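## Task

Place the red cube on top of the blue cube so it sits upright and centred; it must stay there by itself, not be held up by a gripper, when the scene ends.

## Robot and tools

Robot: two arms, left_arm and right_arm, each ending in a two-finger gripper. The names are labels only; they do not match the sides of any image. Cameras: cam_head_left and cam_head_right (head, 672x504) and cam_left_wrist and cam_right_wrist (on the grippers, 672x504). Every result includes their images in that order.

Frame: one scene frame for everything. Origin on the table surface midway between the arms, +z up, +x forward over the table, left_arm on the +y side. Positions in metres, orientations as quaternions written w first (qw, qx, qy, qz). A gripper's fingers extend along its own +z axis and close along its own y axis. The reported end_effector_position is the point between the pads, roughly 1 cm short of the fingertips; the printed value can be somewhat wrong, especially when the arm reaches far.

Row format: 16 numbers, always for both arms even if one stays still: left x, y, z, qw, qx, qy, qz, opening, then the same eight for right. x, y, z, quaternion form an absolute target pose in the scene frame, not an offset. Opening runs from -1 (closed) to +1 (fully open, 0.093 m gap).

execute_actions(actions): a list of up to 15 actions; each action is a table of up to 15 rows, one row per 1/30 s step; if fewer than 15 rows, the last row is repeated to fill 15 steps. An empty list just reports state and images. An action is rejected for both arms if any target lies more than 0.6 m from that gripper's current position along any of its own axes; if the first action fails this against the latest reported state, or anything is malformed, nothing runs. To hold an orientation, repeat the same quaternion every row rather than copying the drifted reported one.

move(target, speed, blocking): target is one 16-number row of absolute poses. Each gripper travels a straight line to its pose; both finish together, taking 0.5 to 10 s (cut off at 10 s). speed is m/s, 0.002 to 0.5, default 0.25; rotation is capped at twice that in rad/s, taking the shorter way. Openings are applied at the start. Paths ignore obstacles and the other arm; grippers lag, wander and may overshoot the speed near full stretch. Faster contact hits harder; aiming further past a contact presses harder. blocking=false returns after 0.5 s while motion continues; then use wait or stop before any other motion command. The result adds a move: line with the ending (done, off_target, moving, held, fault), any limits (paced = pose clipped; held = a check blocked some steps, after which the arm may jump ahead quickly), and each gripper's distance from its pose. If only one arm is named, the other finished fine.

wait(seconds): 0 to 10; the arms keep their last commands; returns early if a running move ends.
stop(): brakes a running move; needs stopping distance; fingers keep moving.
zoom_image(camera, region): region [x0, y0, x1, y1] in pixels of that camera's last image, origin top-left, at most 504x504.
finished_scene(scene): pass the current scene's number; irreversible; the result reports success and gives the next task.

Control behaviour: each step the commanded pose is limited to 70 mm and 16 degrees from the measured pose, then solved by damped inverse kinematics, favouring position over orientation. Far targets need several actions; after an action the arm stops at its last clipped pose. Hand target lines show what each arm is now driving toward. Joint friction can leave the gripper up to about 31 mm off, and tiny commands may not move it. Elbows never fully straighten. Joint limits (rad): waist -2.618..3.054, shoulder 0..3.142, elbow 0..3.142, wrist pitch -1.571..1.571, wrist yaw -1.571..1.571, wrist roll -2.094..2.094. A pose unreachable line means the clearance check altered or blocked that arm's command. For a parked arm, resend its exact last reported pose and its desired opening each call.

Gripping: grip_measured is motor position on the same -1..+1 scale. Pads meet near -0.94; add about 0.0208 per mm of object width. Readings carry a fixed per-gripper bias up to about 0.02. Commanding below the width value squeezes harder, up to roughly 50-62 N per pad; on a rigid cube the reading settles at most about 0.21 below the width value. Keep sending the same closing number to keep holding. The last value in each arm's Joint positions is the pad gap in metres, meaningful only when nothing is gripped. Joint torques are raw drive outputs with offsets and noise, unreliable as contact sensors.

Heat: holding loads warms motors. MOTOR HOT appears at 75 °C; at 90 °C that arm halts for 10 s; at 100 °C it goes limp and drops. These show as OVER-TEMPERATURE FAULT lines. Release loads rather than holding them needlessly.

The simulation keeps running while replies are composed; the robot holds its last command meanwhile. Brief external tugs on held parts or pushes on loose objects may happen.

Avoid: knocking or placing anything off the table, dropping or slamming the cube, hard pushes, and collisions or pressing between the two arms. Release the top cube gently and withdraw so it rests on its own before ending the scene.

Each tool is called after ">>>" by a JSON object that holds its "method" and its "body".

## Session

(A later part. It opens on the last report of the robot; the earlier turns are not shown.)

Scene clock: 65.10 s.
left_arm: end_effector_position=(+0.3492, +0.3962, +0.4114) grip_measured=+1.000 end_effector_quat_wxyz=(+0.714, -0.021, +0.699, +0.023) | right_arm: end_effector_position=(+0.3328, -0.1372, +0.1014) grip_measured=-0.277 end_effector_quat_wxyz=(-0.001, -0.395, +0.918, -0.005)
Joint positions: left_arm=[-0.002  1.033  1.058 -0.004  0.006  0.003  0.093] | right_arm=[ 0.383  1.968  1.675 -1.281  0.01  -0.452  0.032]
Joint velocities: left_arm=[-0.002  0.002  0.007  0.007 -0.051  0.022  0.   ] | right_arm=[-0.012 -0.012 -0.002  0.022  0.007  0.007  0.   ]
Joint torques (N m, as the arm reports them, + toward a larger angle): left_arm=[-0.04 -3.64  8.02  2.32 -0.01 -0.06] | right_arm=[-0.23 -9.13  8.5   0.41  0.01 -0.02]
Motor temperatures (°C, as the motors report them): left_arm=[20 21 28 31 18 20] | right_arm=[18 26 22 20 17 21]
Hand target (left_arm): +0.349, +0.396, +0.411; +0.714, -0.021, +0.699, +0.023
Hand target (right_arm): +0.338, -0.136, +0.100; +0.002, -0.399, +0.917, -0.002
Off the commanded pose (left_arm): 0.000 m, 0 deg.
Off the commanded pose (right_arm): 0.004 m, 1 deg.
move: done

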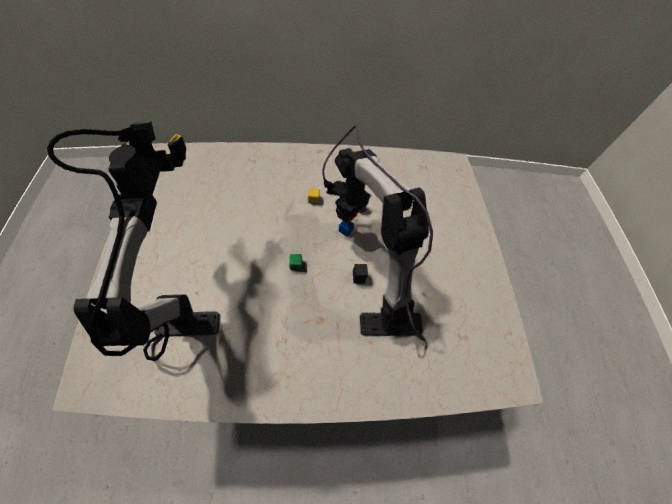

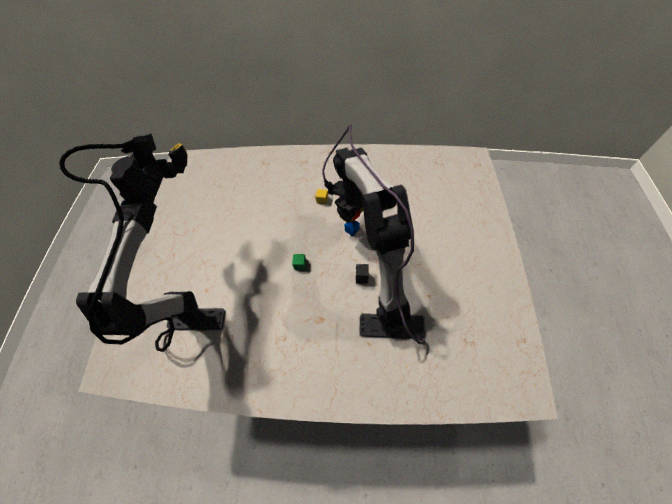

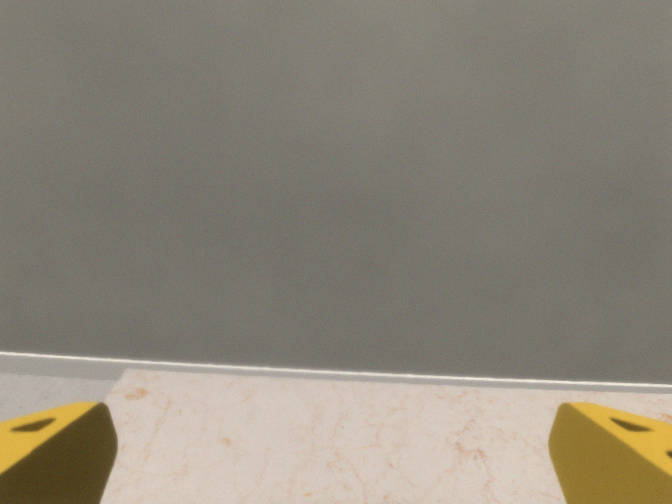

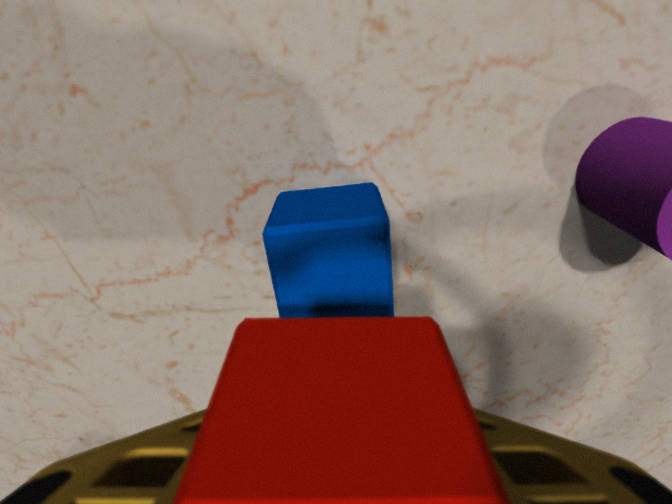

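>>> {"method": "move", "body": {"target": [0.3492,0.3962,0.4113,0.714,-0.021,0.699,0.023,1, 0.338,-0.128,0.068,0,-0.454,0.891,0,-0.45], "speed": 0.05}}

Scene clock: 73.13 s.
left_arm: end_effector_position=(+0.3492, +0.3962, +0.4114) grip_measured=+1.000 end_effector_quat_wxyz=(+0.714, -0.021, +0.699, +0.023) | right_arm: end_effector_position=(+0.3437, -0.1311, +0.0829) grip_measured=-0.277 end_effector_quat_wxyz=(+0.018, -0.445, +0.895, -0.007)
Joint positions: left_arm=[-0.002  1.033  1.058 -0.004  0.006  0.003  0.093] | right_arm=[ 0.388  1.986  1.627 -1.175  0.01  -0.558  0.032]
Joint velocities: left_arm=[-0.012 -0.002  0.012  0.022 -0.022 -0.007  0.   ] | right_arm=[ 0.007 -0.012 -0.002  0.066 -0.007 -0.037 -0.001]
Joint torques (N m, as the arm reports them, + toward a larger angle): left_arm=[-0.07 -3.69  8.08  2.31  0.01 -0.06] | right_arm=[ 0.54 -8.47  5.12  0.52 -0.04 -0.01]
Motor temperatures (°C, as the motors report them): left_arm=[20 21 28 32 18 20] | right_arm=[18 26 23 20 17 21]
Hand target (left_arm): +0.349, +0.396, +0.411; +0.714, -0.021, +0.699, +0.023
Hand target (right_arm): +0.338, -0.128, +0.068; -0.000, -0.454, +0.891, +0.000
Off the commanded pose (left_arm): 0.000 m, 0 deg.
Off the commanded pose (right_arm): 0.016 m, 2 deg.
move: off_target (right_arm)

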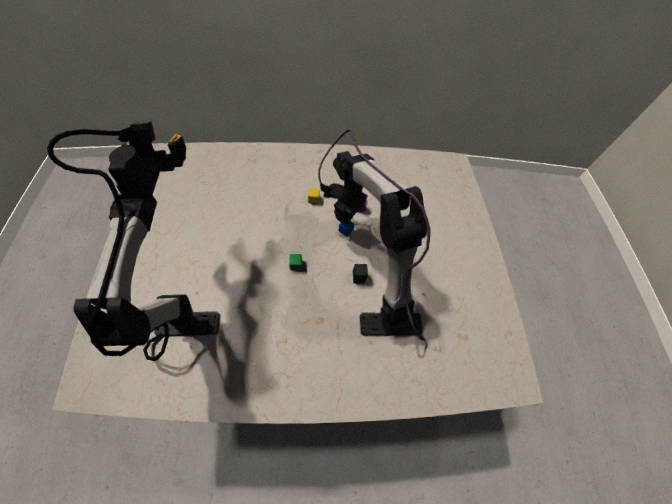

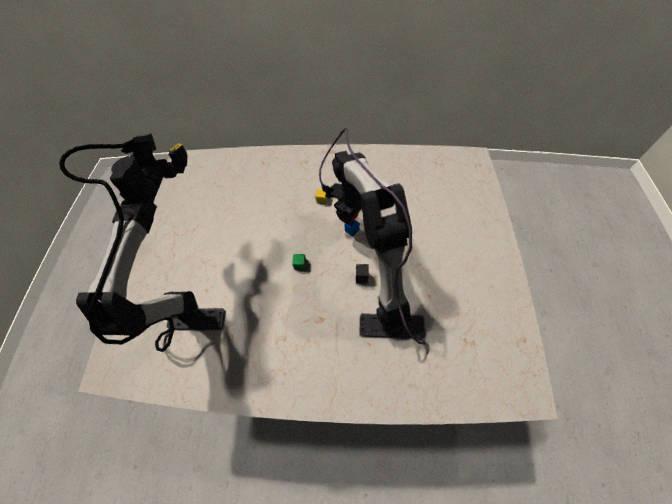

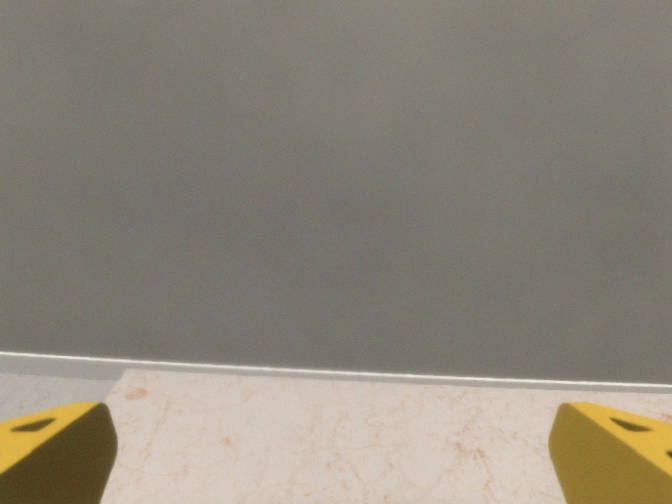

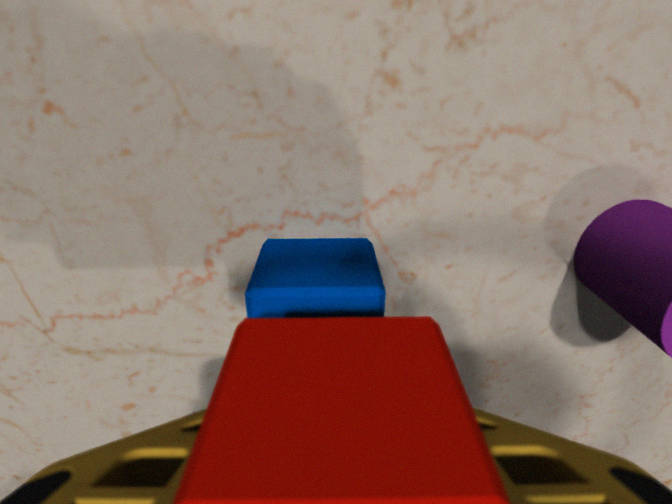

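>>> {"method": "move", "body": {"target": [0.3492,0.3962,0.4113,0.714,-0.021,0.699,0.023,1, 0.331,-0.128,0.062,0,-0.454,0.891,0,-0.45], "speed": 0.03}}

Scene clock: 78.53 s.
left_arm: end_effector_position=(+0.3492, +0.3962, +0.4114) grip_measured=+1.000 end_effector_quat_wxyz=(+0.714, -0.021, +0.699, +0.023) | right_arm: end_effector_position=(+0.3368, -0.1309, +0.0697) grip_measured=-0.277 end_effector_quat_wxyz=(+0.008, -0.449, +0.893, -0.006)
Joint positions: left_arm=[-0.002  1.033  1.058 -0.004  0.006  0.003  0.093] | right_arm=[ 0.395  1.986  1.575 -1.142  0.009 -0.559  0.032]
Joint velocities: left_arm=[-0.002 -0.017  0.002 -0.051 -0.007  0.037  0.   ] | right_arm=[-0.007 -0.012 -0.017  0.007  0.037 -0.095 -0.   ]
Joint torques (N m, as the arm reports them, + toward a larger angle): left_arm=[-0.16 -3.64  8.03  2.31  0.01 -0.06] | right_arm=[  0.25 -10.11   5.06   0.48  -0.03   0.01]
Motor temperatures (°C, as the motors report them): left_arm=[20 21 28 32 18 20] | right_arm=[18 26 23 20 17 21]
Hand target (left_arm): +0.349, +0.396, +0.411; +0.714, -0.021, +0.699, +0.023
Hand target (right_arm): +0.331, -0.128, +0.062; -0.000, -0.454, +0.891, +0.000
Off the commanded pose (left_arm): 0.000 m, 0 deg.
Off the commanded pose (right_arm): 0.010 m, 1 deg.
move: done

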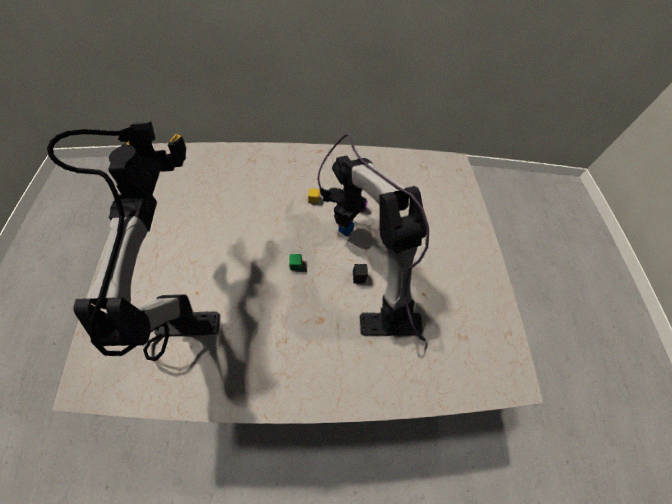

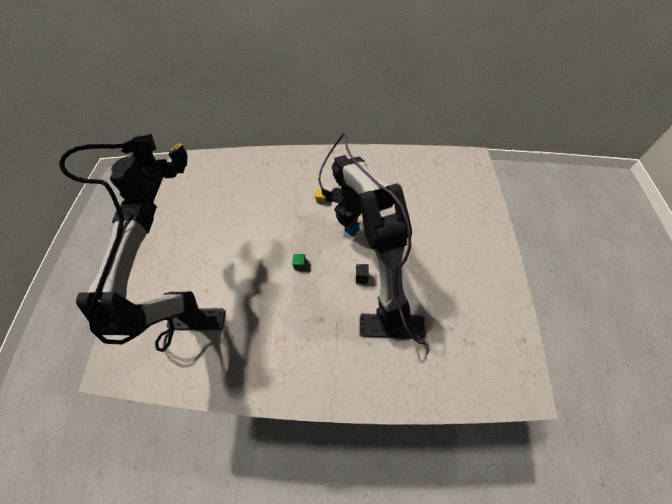

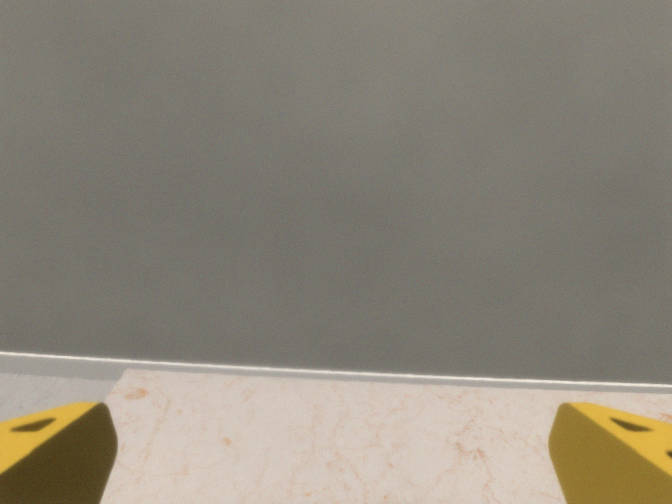

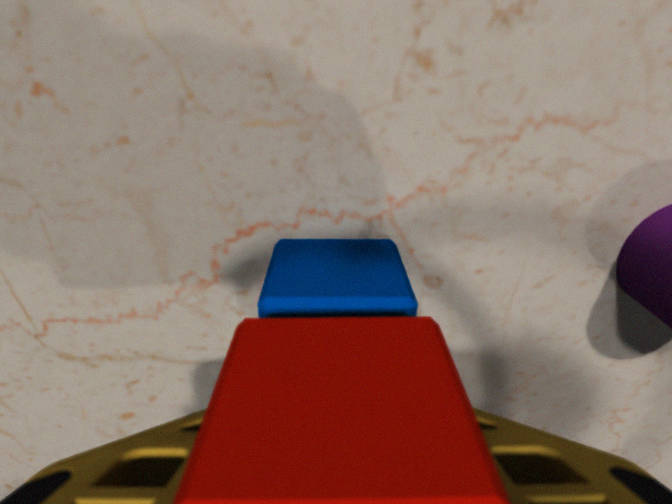

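Aligned. Lower.

>>> {"method": "move", "body": {"target": [0.3492,0.3962,0.4113,0.714,-0.021,0.699,0.023,1, 0.331,-0.128,0.047,0,-0.454,0.891,0,-0.45], "speed": 0.02}}

Scene clock: 84.57 s.
left_arm: end_effector_position=(+0.3492, +0.3962, +0.4114) grip_measured=+1.000 end_effector_quat_wxyz=(+0.714, -0.021, +0.699, +0.023) | right_arm: end_effector_position=(+0.3377, -0.1305, +0.0594) grip_measured=-0.277 end_effector_quat_wxyz=(+0.015, -0.449, +0.893, -0.006)
Joint positions: left_arm=[-0.002  1.033  1.058 -0.004  0.006  0.003  0.093] | right_arm=[ 0.395  1.986  1.533 -1.087  0.009 -0.559  0.032]
Joint velocities: left_arm=[-0.012 -0.022 -0.012 -0.037 -0.007 -0.007  0.   ] | right_arm=[-0.002  0.007 -0.002 -0.007  0.007  0.051 -0.001]
Joint torques (N m, as the arm reports them, + toward a larger angle): left_arm=[-0.16 -3.64  7.99  2.32  0.01 -0.07] | right_arm=[ 0.38 -9.26  4.96  0.55 -0.06  0.01]
Motor temperatures (°C, as the motors report them): left_arm=[20 21 28 32 18 20] | right_arm=[18 26 23 20 17 21]
Hand target (left_arm): +0.349, +0.396, +0.411; +0.714, -0.021, +0.699, +0.023
Hand target (right_arm): +0.331, -0.128, +0.047; -0.000, -0.454, +0.891, -0.000
Off the commanded pose (left_arm): 0.000 m, 0 deg.
Off the commanded pose (right_arm): 0.014 m, 2 deg.
move: off_target (right_arm)

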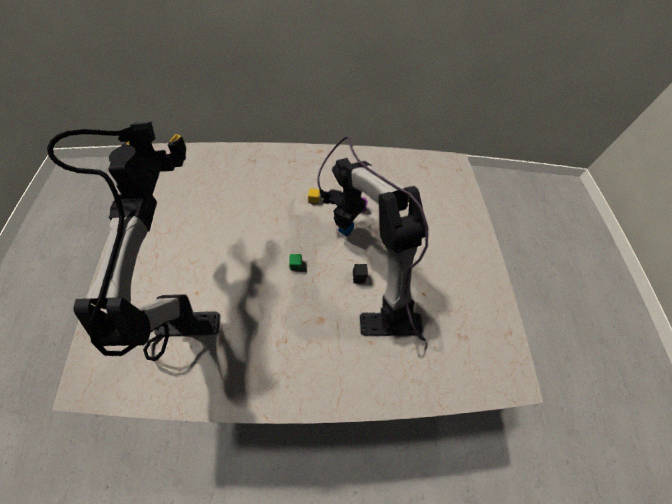

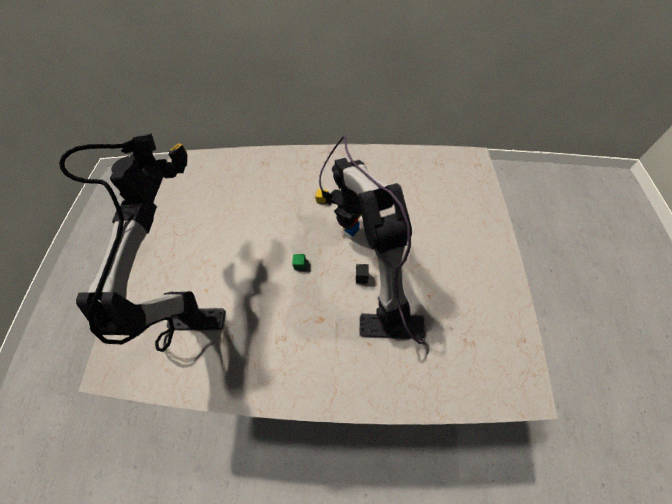

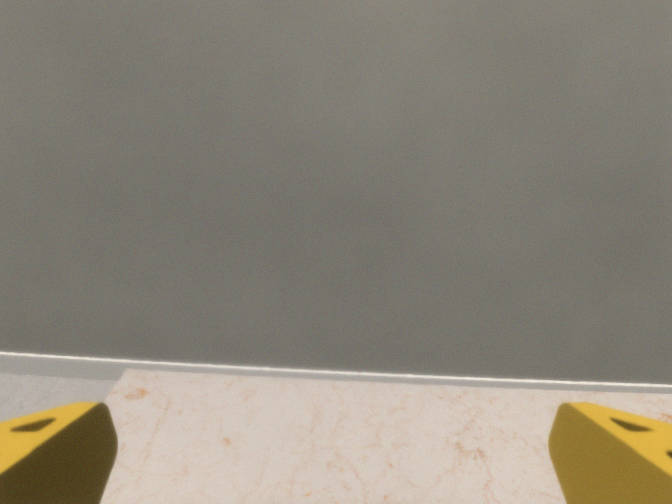

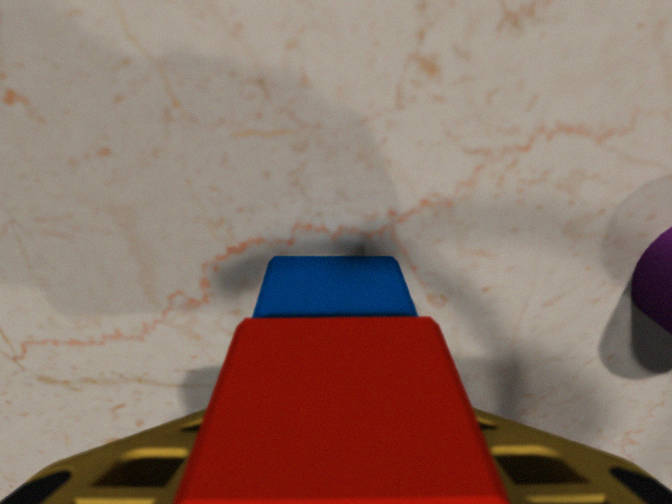

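>>> {"method": "move", "body": {"target": [0.3492,0.3962,0.4113,0.714,-0.021,0.699,0.023,1, 0.331,-0.128,0.047,0,-0.454,0.891,0,0.4], "speed": 0.02}}

>>> {"method": "move", "body": {"target": [0.3492,0.3962,0.4113,0.714,-0.021,0.699,0.023,1, 0.336,-0.13,0.17,0,-0.454,0.891,0,0.4], "speed": 0.1}}

Scene clock: 90.47 s.
left_arm: end_effector_position=(+0.3492, +0.3962, +0.4114) grip_measured=+1.000 end_effector_quat_wxyz=(+0.714, -0.021, +0.699, +0.023) | right_arm: end_effector_position=(+0.3383, -0.1303, +0.0594) grip_measured=+0.397 end_effector_quat_wxyz=(+0.016, -0.449, +0.893, -0.006)
Joint positions: left_arm=[-0.002  1.033  1.058 -0.004  0.006  0.003  0.093] | right_arm=[ 0.395  1.986  1.533 -1.085  0.009 -0.559  0.064]
Joint velocities: left_arm=[ 0.007 -0.007 -0.002 -0.066  0.007  0.037  0.   ] | right_arm=[-0.007  0.002 -0.002 -0.125  0.007  0.051 -0.001]
Joint torques (N m, as the arm reports them, + toward a larger angle): left_arm=[-0.11 -3.65  8.02  2.32  0.01 -0.07] | right_arm=[ 0.6  -9.18  4.96  0.48  0.    0.03]
Motor temperatures (°C, as the motors report them): left_arm=[20 21 29 33 18 20] | right_arm=[18 26 23 20 17 21]
Hand target (left_arm): +0.349, +0.396, +0.411; +0.714, -0.021, +0.699, +0.023
Hand target (right_arm): +0.331, -0.128, +0.047; -0.000, -0.454, +0.891, -0.000
Off the commanded pose (left_arm): 0.000 m, 0 deg.
Off the commanded pose (right_arm): 0.015 m, 2 deg.
move: off_target (right_arm)

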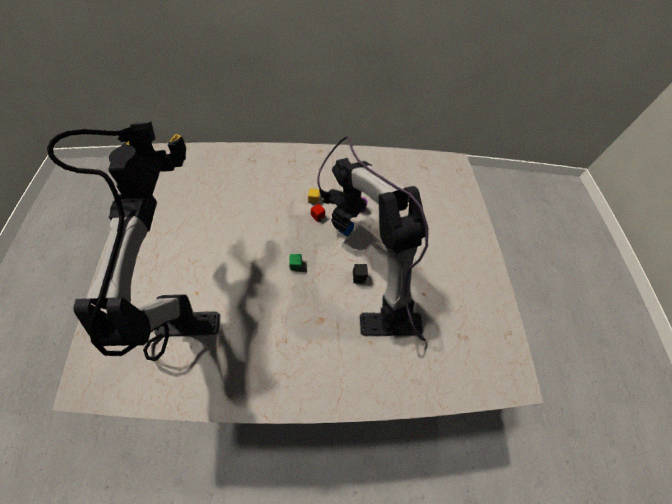

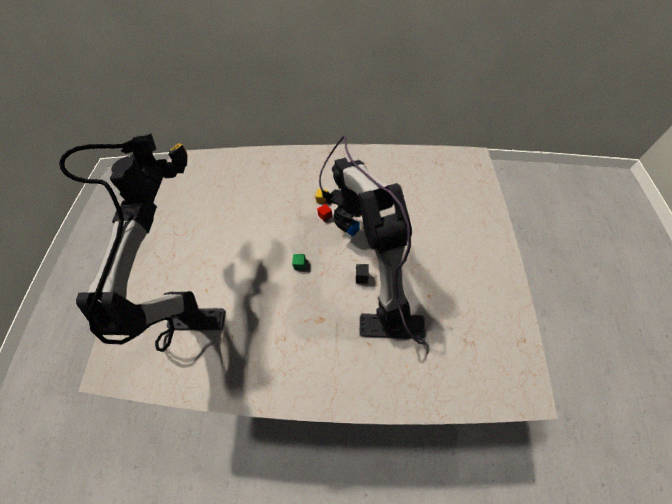

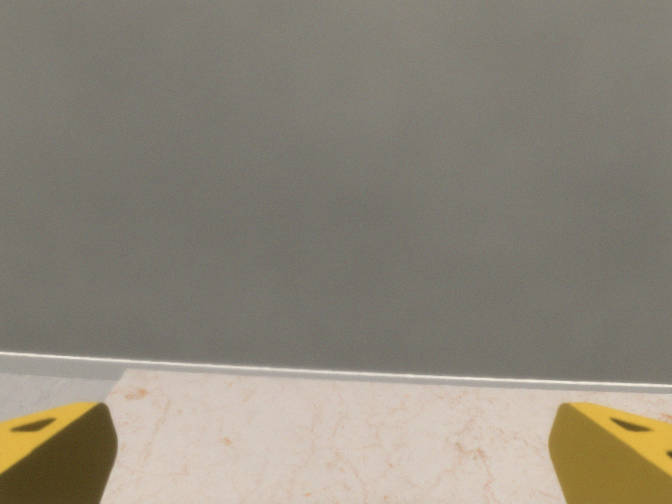

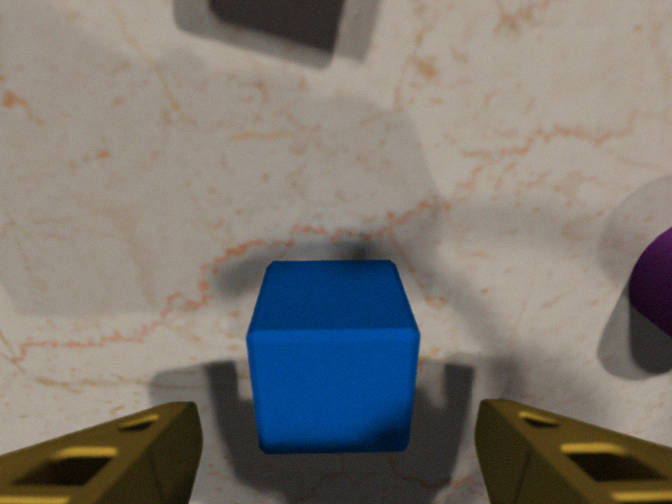

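Scene clock: 92.13 s.
left_arm: end_effector_position=(+0.3492, +0.3962, +0.4114) grip_measured=+1.000 end_effector_quat_wxyz=(+0.714, -0.021, +0.699, +0.023) | right_arm: end_effector_position=(+0.3364, -0.1310, +0.1735) grip_measured=+0.397 end_effector_quat_wxyz=(+0.015, -0.450, +0.893, -0.006)
Joint positions: left_arm=[-0.002  1.033  1.058 -0.004  0.006  0.003  0.093] | right_arm=[ 0.395  1.986  1.989 -1.542  0.009 -0.562  0.064]
Joint velocities: left_arm=[ 0.007 -0.002 -0.007 -0.007 -0.037  0.051  0.   ] | right_arm=[ 0.012 -0.002 -0.002  0.037  0.022  0.051 -0.   ]
Joint torques (N m, as the arm reports them, + toward a larger angle): left_arm=[-0.07 -3.65  8.02  2.31  0.01 -0.06] | right_arm=[-0.06 -9.1   7.68  0.32 -0.03 -0.03]
Motor temperatures (°C, as the motors report them): left_arm=[20 21 29 33 18 20] | right_arm=[18 27 23 20 17 21]
Hand target (left_arm): +0.349, +0.396, +0.411; +0.714, -0.021, +0.699, +0.023
Hand target (right_arm): +0.336, -0.130, +0.170; +0.006, -0.454, +0.891, -0.001
Off the commanded pose (left_arm): 0.000 m, 0 deg.
Off the commanded pose (right_arm): 0.004 m, 2 deg.
joint sent to its limit (right arm) — the command would take joint 4 (wrist pitch) past its lower limit, so that joint was sent only as far as its limit.
move: done

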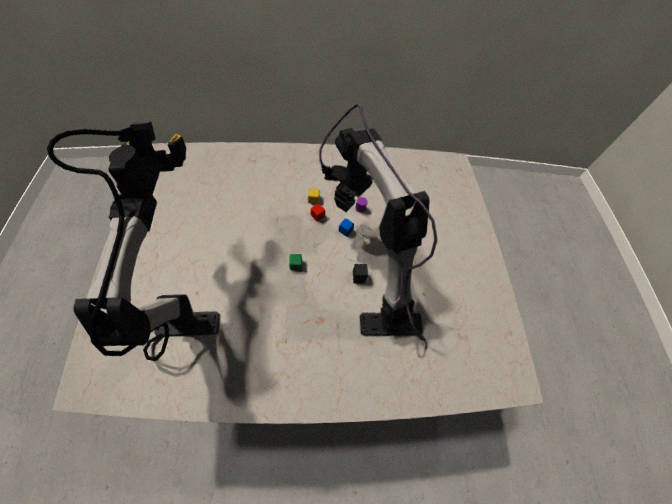

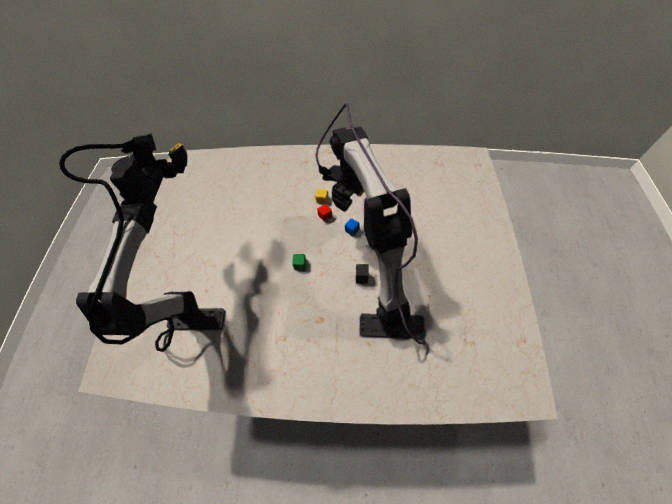

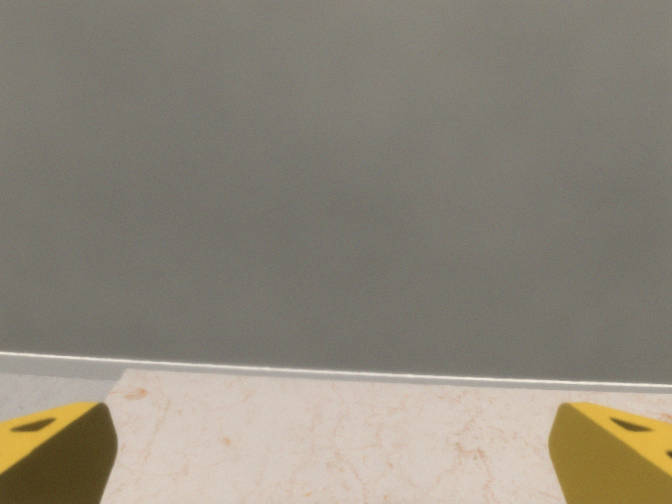

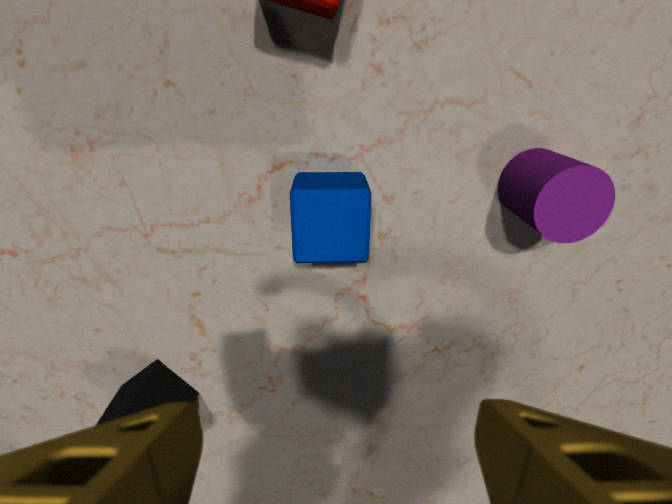

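>>> {"method": "move", "body": {"target": [0.3492,0.3962,0.4113,0.714,-0.021,0.699,0.023,1, 0.385,-0.04,0.13,0,-0.454,0.891,0,0.4], "speed": 0.15}}

Scene clock: 97.00 s.
left_arm: end_effector_position=(+0.3492, +0.3962, +0.4114) grip_measured=+1.000 end_effector_quat_wxyz=(+0.714, -0.021, +0.699, +0.023) | right_arm: end_effector_position=(+0.3834, -0.0427, +0.1364) grip_measured=+0.397 end_effector_quat_wxyz=(+0.035, -0.457, +0.889, -0.002)
Joint positions: left_arm=[-0.002  1.033  1.058 -0.004  0.006  0.003  0.093] | right_arm=[ 0.536  2.324  2.373 -1.55   0.008 -0.437  0.064]
Joint velocities: left_arm=[-0.022 -0.012 -0.002  0.007 -0.051 -0.022  0.   ] | right_arm=[-0.012  0.002  0.012 -0.095 -0.095 -0.037 -0.   ]
Joint torques (N m, as the arm reports them, + toward a larger angle): left_arm=[-0.09 -3.63  7.97  2.32 -0.01 -0.05] | right_arm=[  0.29 -11.28   7.93   0.43  -0.03   0.13]
Motor temperatures (°C, as the motors report them): left_arm=[20 21 29 33 18 20] | right_arm=[18 27 23 20 17 21]
Hand target (left_arm): +0.349, +0.396, +0.411; +0.714, -0.021, +0.699, +0.023
Hand target (right_arm): +0.383, -0.039, +0.130; +0.028, -0.454, +0.890, +0.002
Off the commanded pose (left_arm): 0.000 m, 0 deg.
Off the commanded pose (right_arm): 0.007 m, 4 deg.
joint sent to its limit (right arm) — the command would take joint 4 (wrist pitch) past its lower limit, so that joint was sent only as far as its limit.
move: off_target (right_arm)

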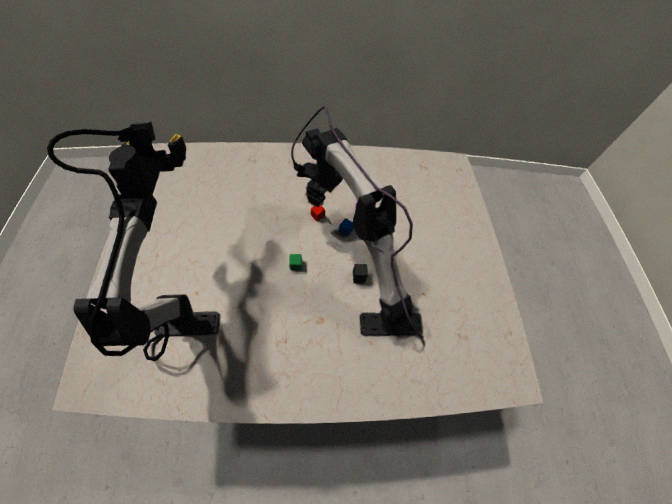

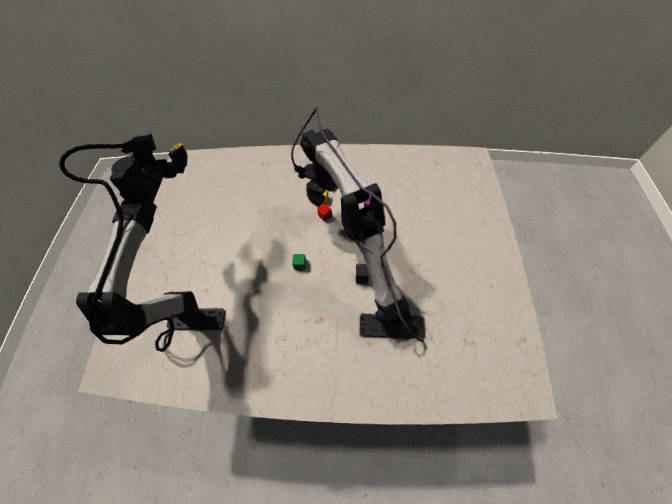

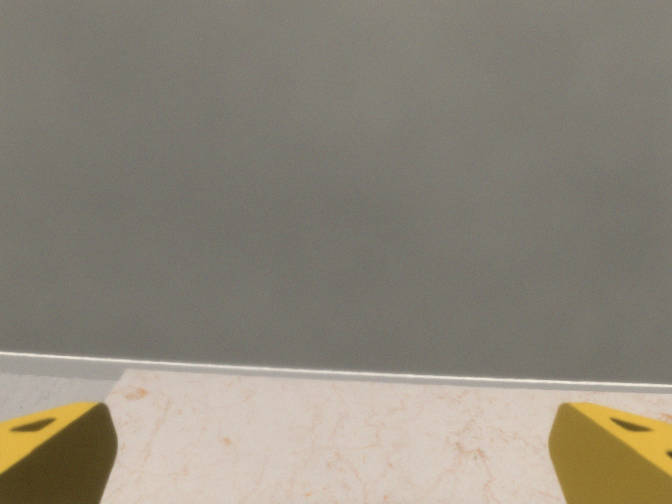

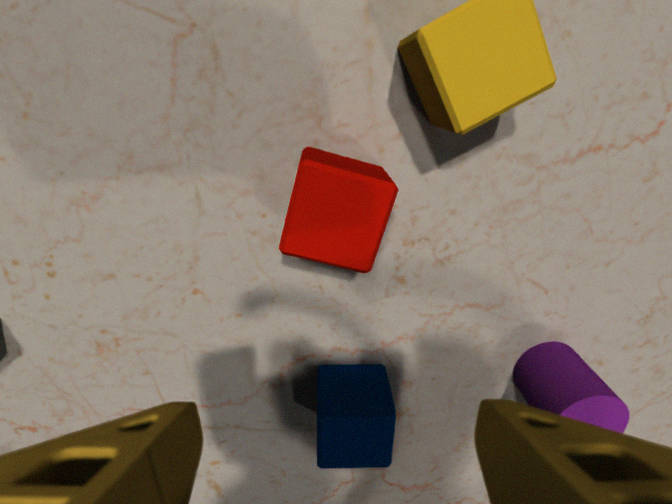

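>>> {"method": "move", "body": {"target": [0.3492,0.3962,0.4113,0.714,-0.021,0.699,0.023,1, 0.405,-0.010,0.06,0,-0.342,0.94,0,0.4], "speed": 0.08}}

Scene clock: 104.53 s.
left_arm: end_effector_position=(+0.3492, +0.3962, +0.4114) grip_measured=+1.000 end_effector_quat_wxyz=(+0.714, -0.021, +0.699, +0.023) | right_arm: end_effector_position=(+0.4094, -0.0132, +0.0693) grip_measured=+0.397 end_effector_quat_wxyz=(+0.015, -0.343, +0.939, -0.001)
Joint positions: left_arm=[-0.002  1.033  1.058 -0.004  0.006  0.003  0.093] | right_arm=[ 0.562  2.583  2.576 -1.534  0.008 -0.16   0.064]
Joint velocities: left_arm=[-0.022  0.007 -0.017 -0.022  0.007 -0.139  0.   ] | right_arm=[-0.002  0.002  0.056 -0.066  0.022 -0.081 -0.001]
Joint torques (N m, as the arm reports them, + toward a larger angle): left_arm=[-0.05 -3.66  8.04  2.33  0.01 -0.08] | right_arm=[  0.51 -12.44   8.19   0.3    0.     0.13]
Motor temperatures (°C, as the motors report them): left_arm=[20 21 29 34 18 20] | right_arm=[18 28 24 20 17 21]
Hand target (left_arm): +0.349, +0.396, +0.411; +0.714, -0.021, +0.699, +0.023
Hand target (right_arm): +0.405, -0.010, +0.060; +0.001, -0.342, +0.940, +0.000
Off the commanded pose (left_arm): 0.000 m, 0 deg.
Off the commanded pose (right_arm): 0.011 m, 2 deg.
move: off_target (right_arm)

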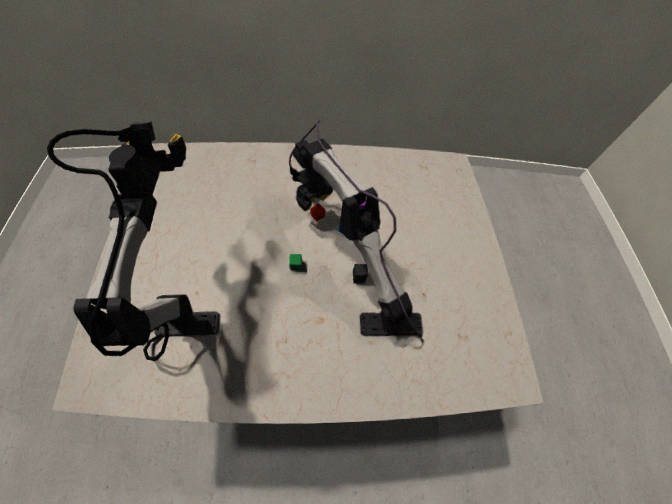

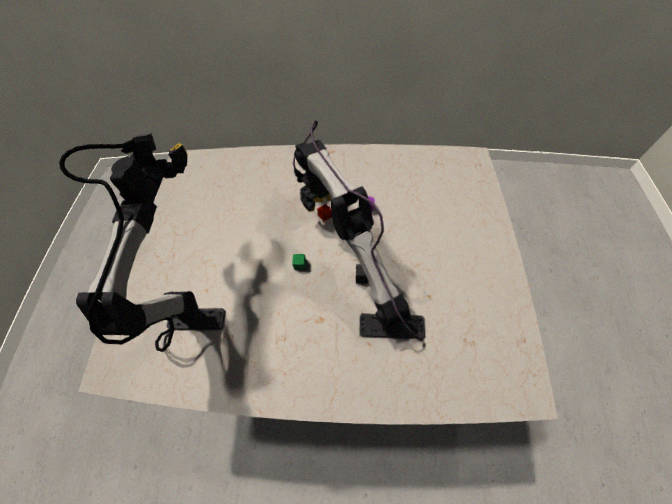

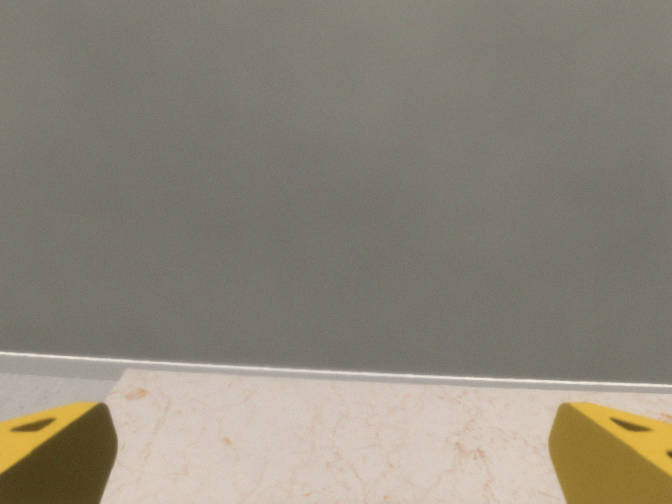

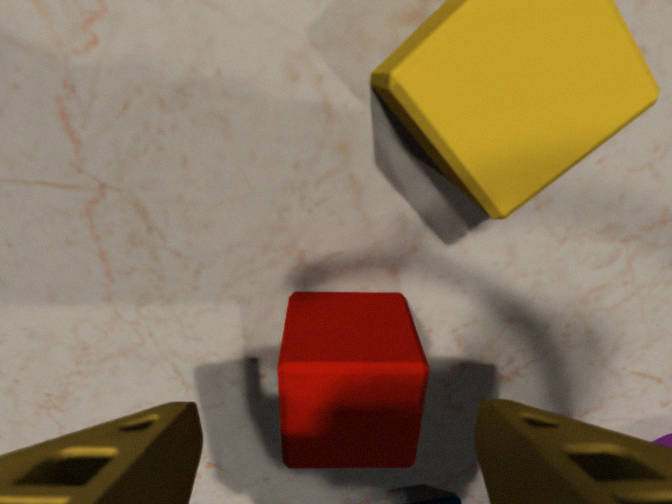

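>>> {"method": "move", "body": {"target": [0.3492,0.3962,0.4113,0.714,-0.021,0.699,0.023,1, 0.399,-0.025,0.016,0,-0.342,0.94,0,0.4], "speed": 0.05}}

Scene clock: 110.40 s.
left_arm: end_effector_position=(+0.3492, +0.3962, +0.4114) grip_measured=+1.000 end_effector_quat_wxyz=(+0.714, -0.021, +0.699, +0.023) | right_arm: end_effector_position=(+0.3971, -0.0218, +0.0156) grip_measured=+0.397 end_effector_quat_wxyz=(-0.005, -0.343, +0.939, -0.004)
Joint positions: left_arm=[-0.002  1.033  1.058 -0.004  0.006  0.003  0.093] | right_arm=[ 0.559  2.506  2.216 -1.292  0.005 -0.162  0.064]
Joint velocities: left_arm=[ 0.002  0.007 -0.017  0.037  0.022 -0.007  0.   ] | right_arm=[ 0.002 -0.012 -0.012 -0.022  0.007 -0.037 -0.001]
Joint torques (N m, as the arm reports them, + toward a larger angle): left_arm=[-0.06 -3.63  8.    2.3  -0.01 -0.04] | right_arm=[ -0.85 -15.39   4.9    0.55   0.05  -0.03]
Motor temperatures (°C, as the motors report them): left_arm=[20 21 29 34 18 20] | right_arm=[18 29 24 19 17 21]
Hand target (left_arm): +0.349, +0.396, +0.411; +0.714, -0.021, +0.699, +0.023
Hand target (right_arm): +0.399, -0.025, +0.016; -0.001, -0.342, +0.940, -0.000
Off the commanded pose (left_arm): 0.000 m, 0 deg.
Off the commanded pose (right_arm): 0.004 m, 1 deg.
move: done

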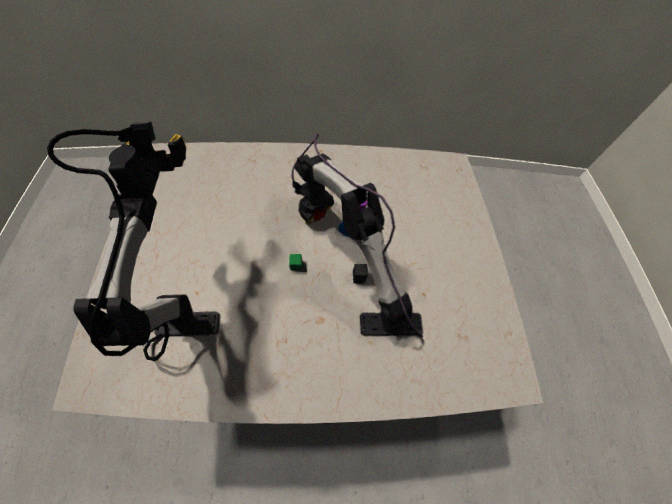

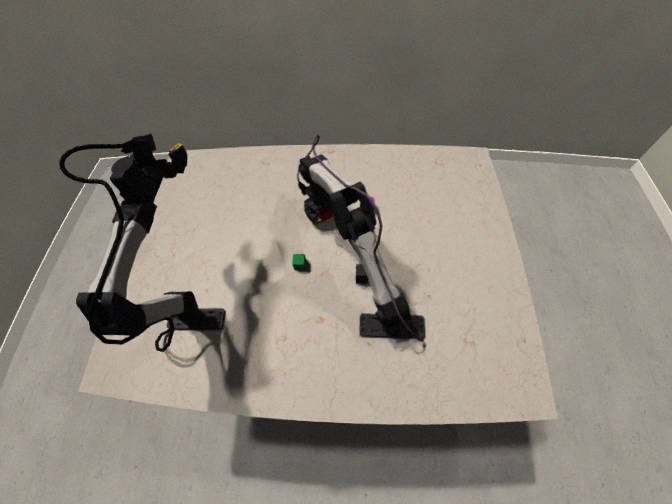

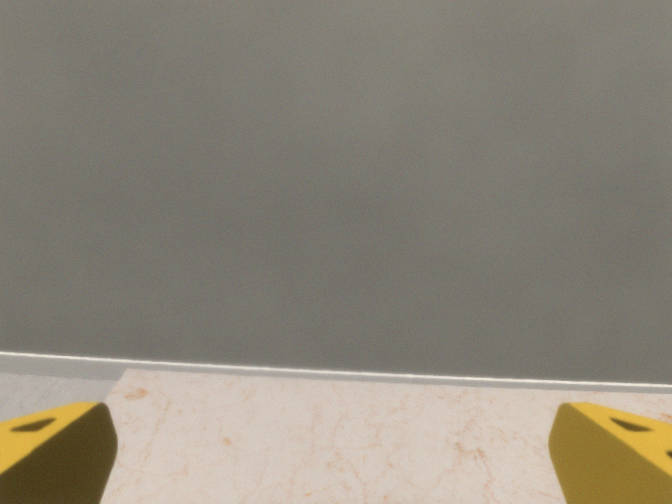

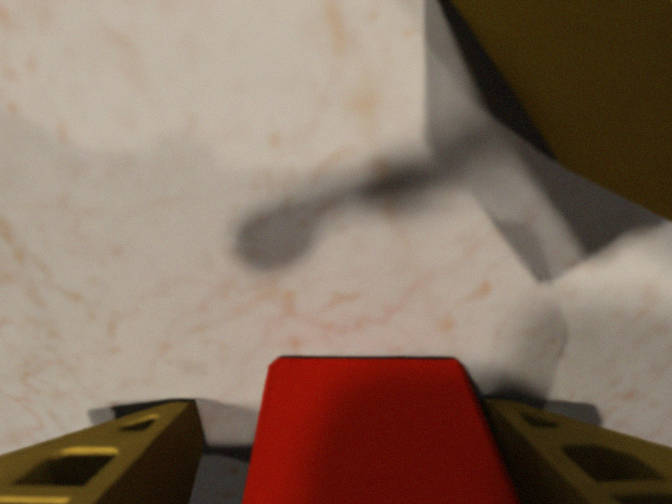

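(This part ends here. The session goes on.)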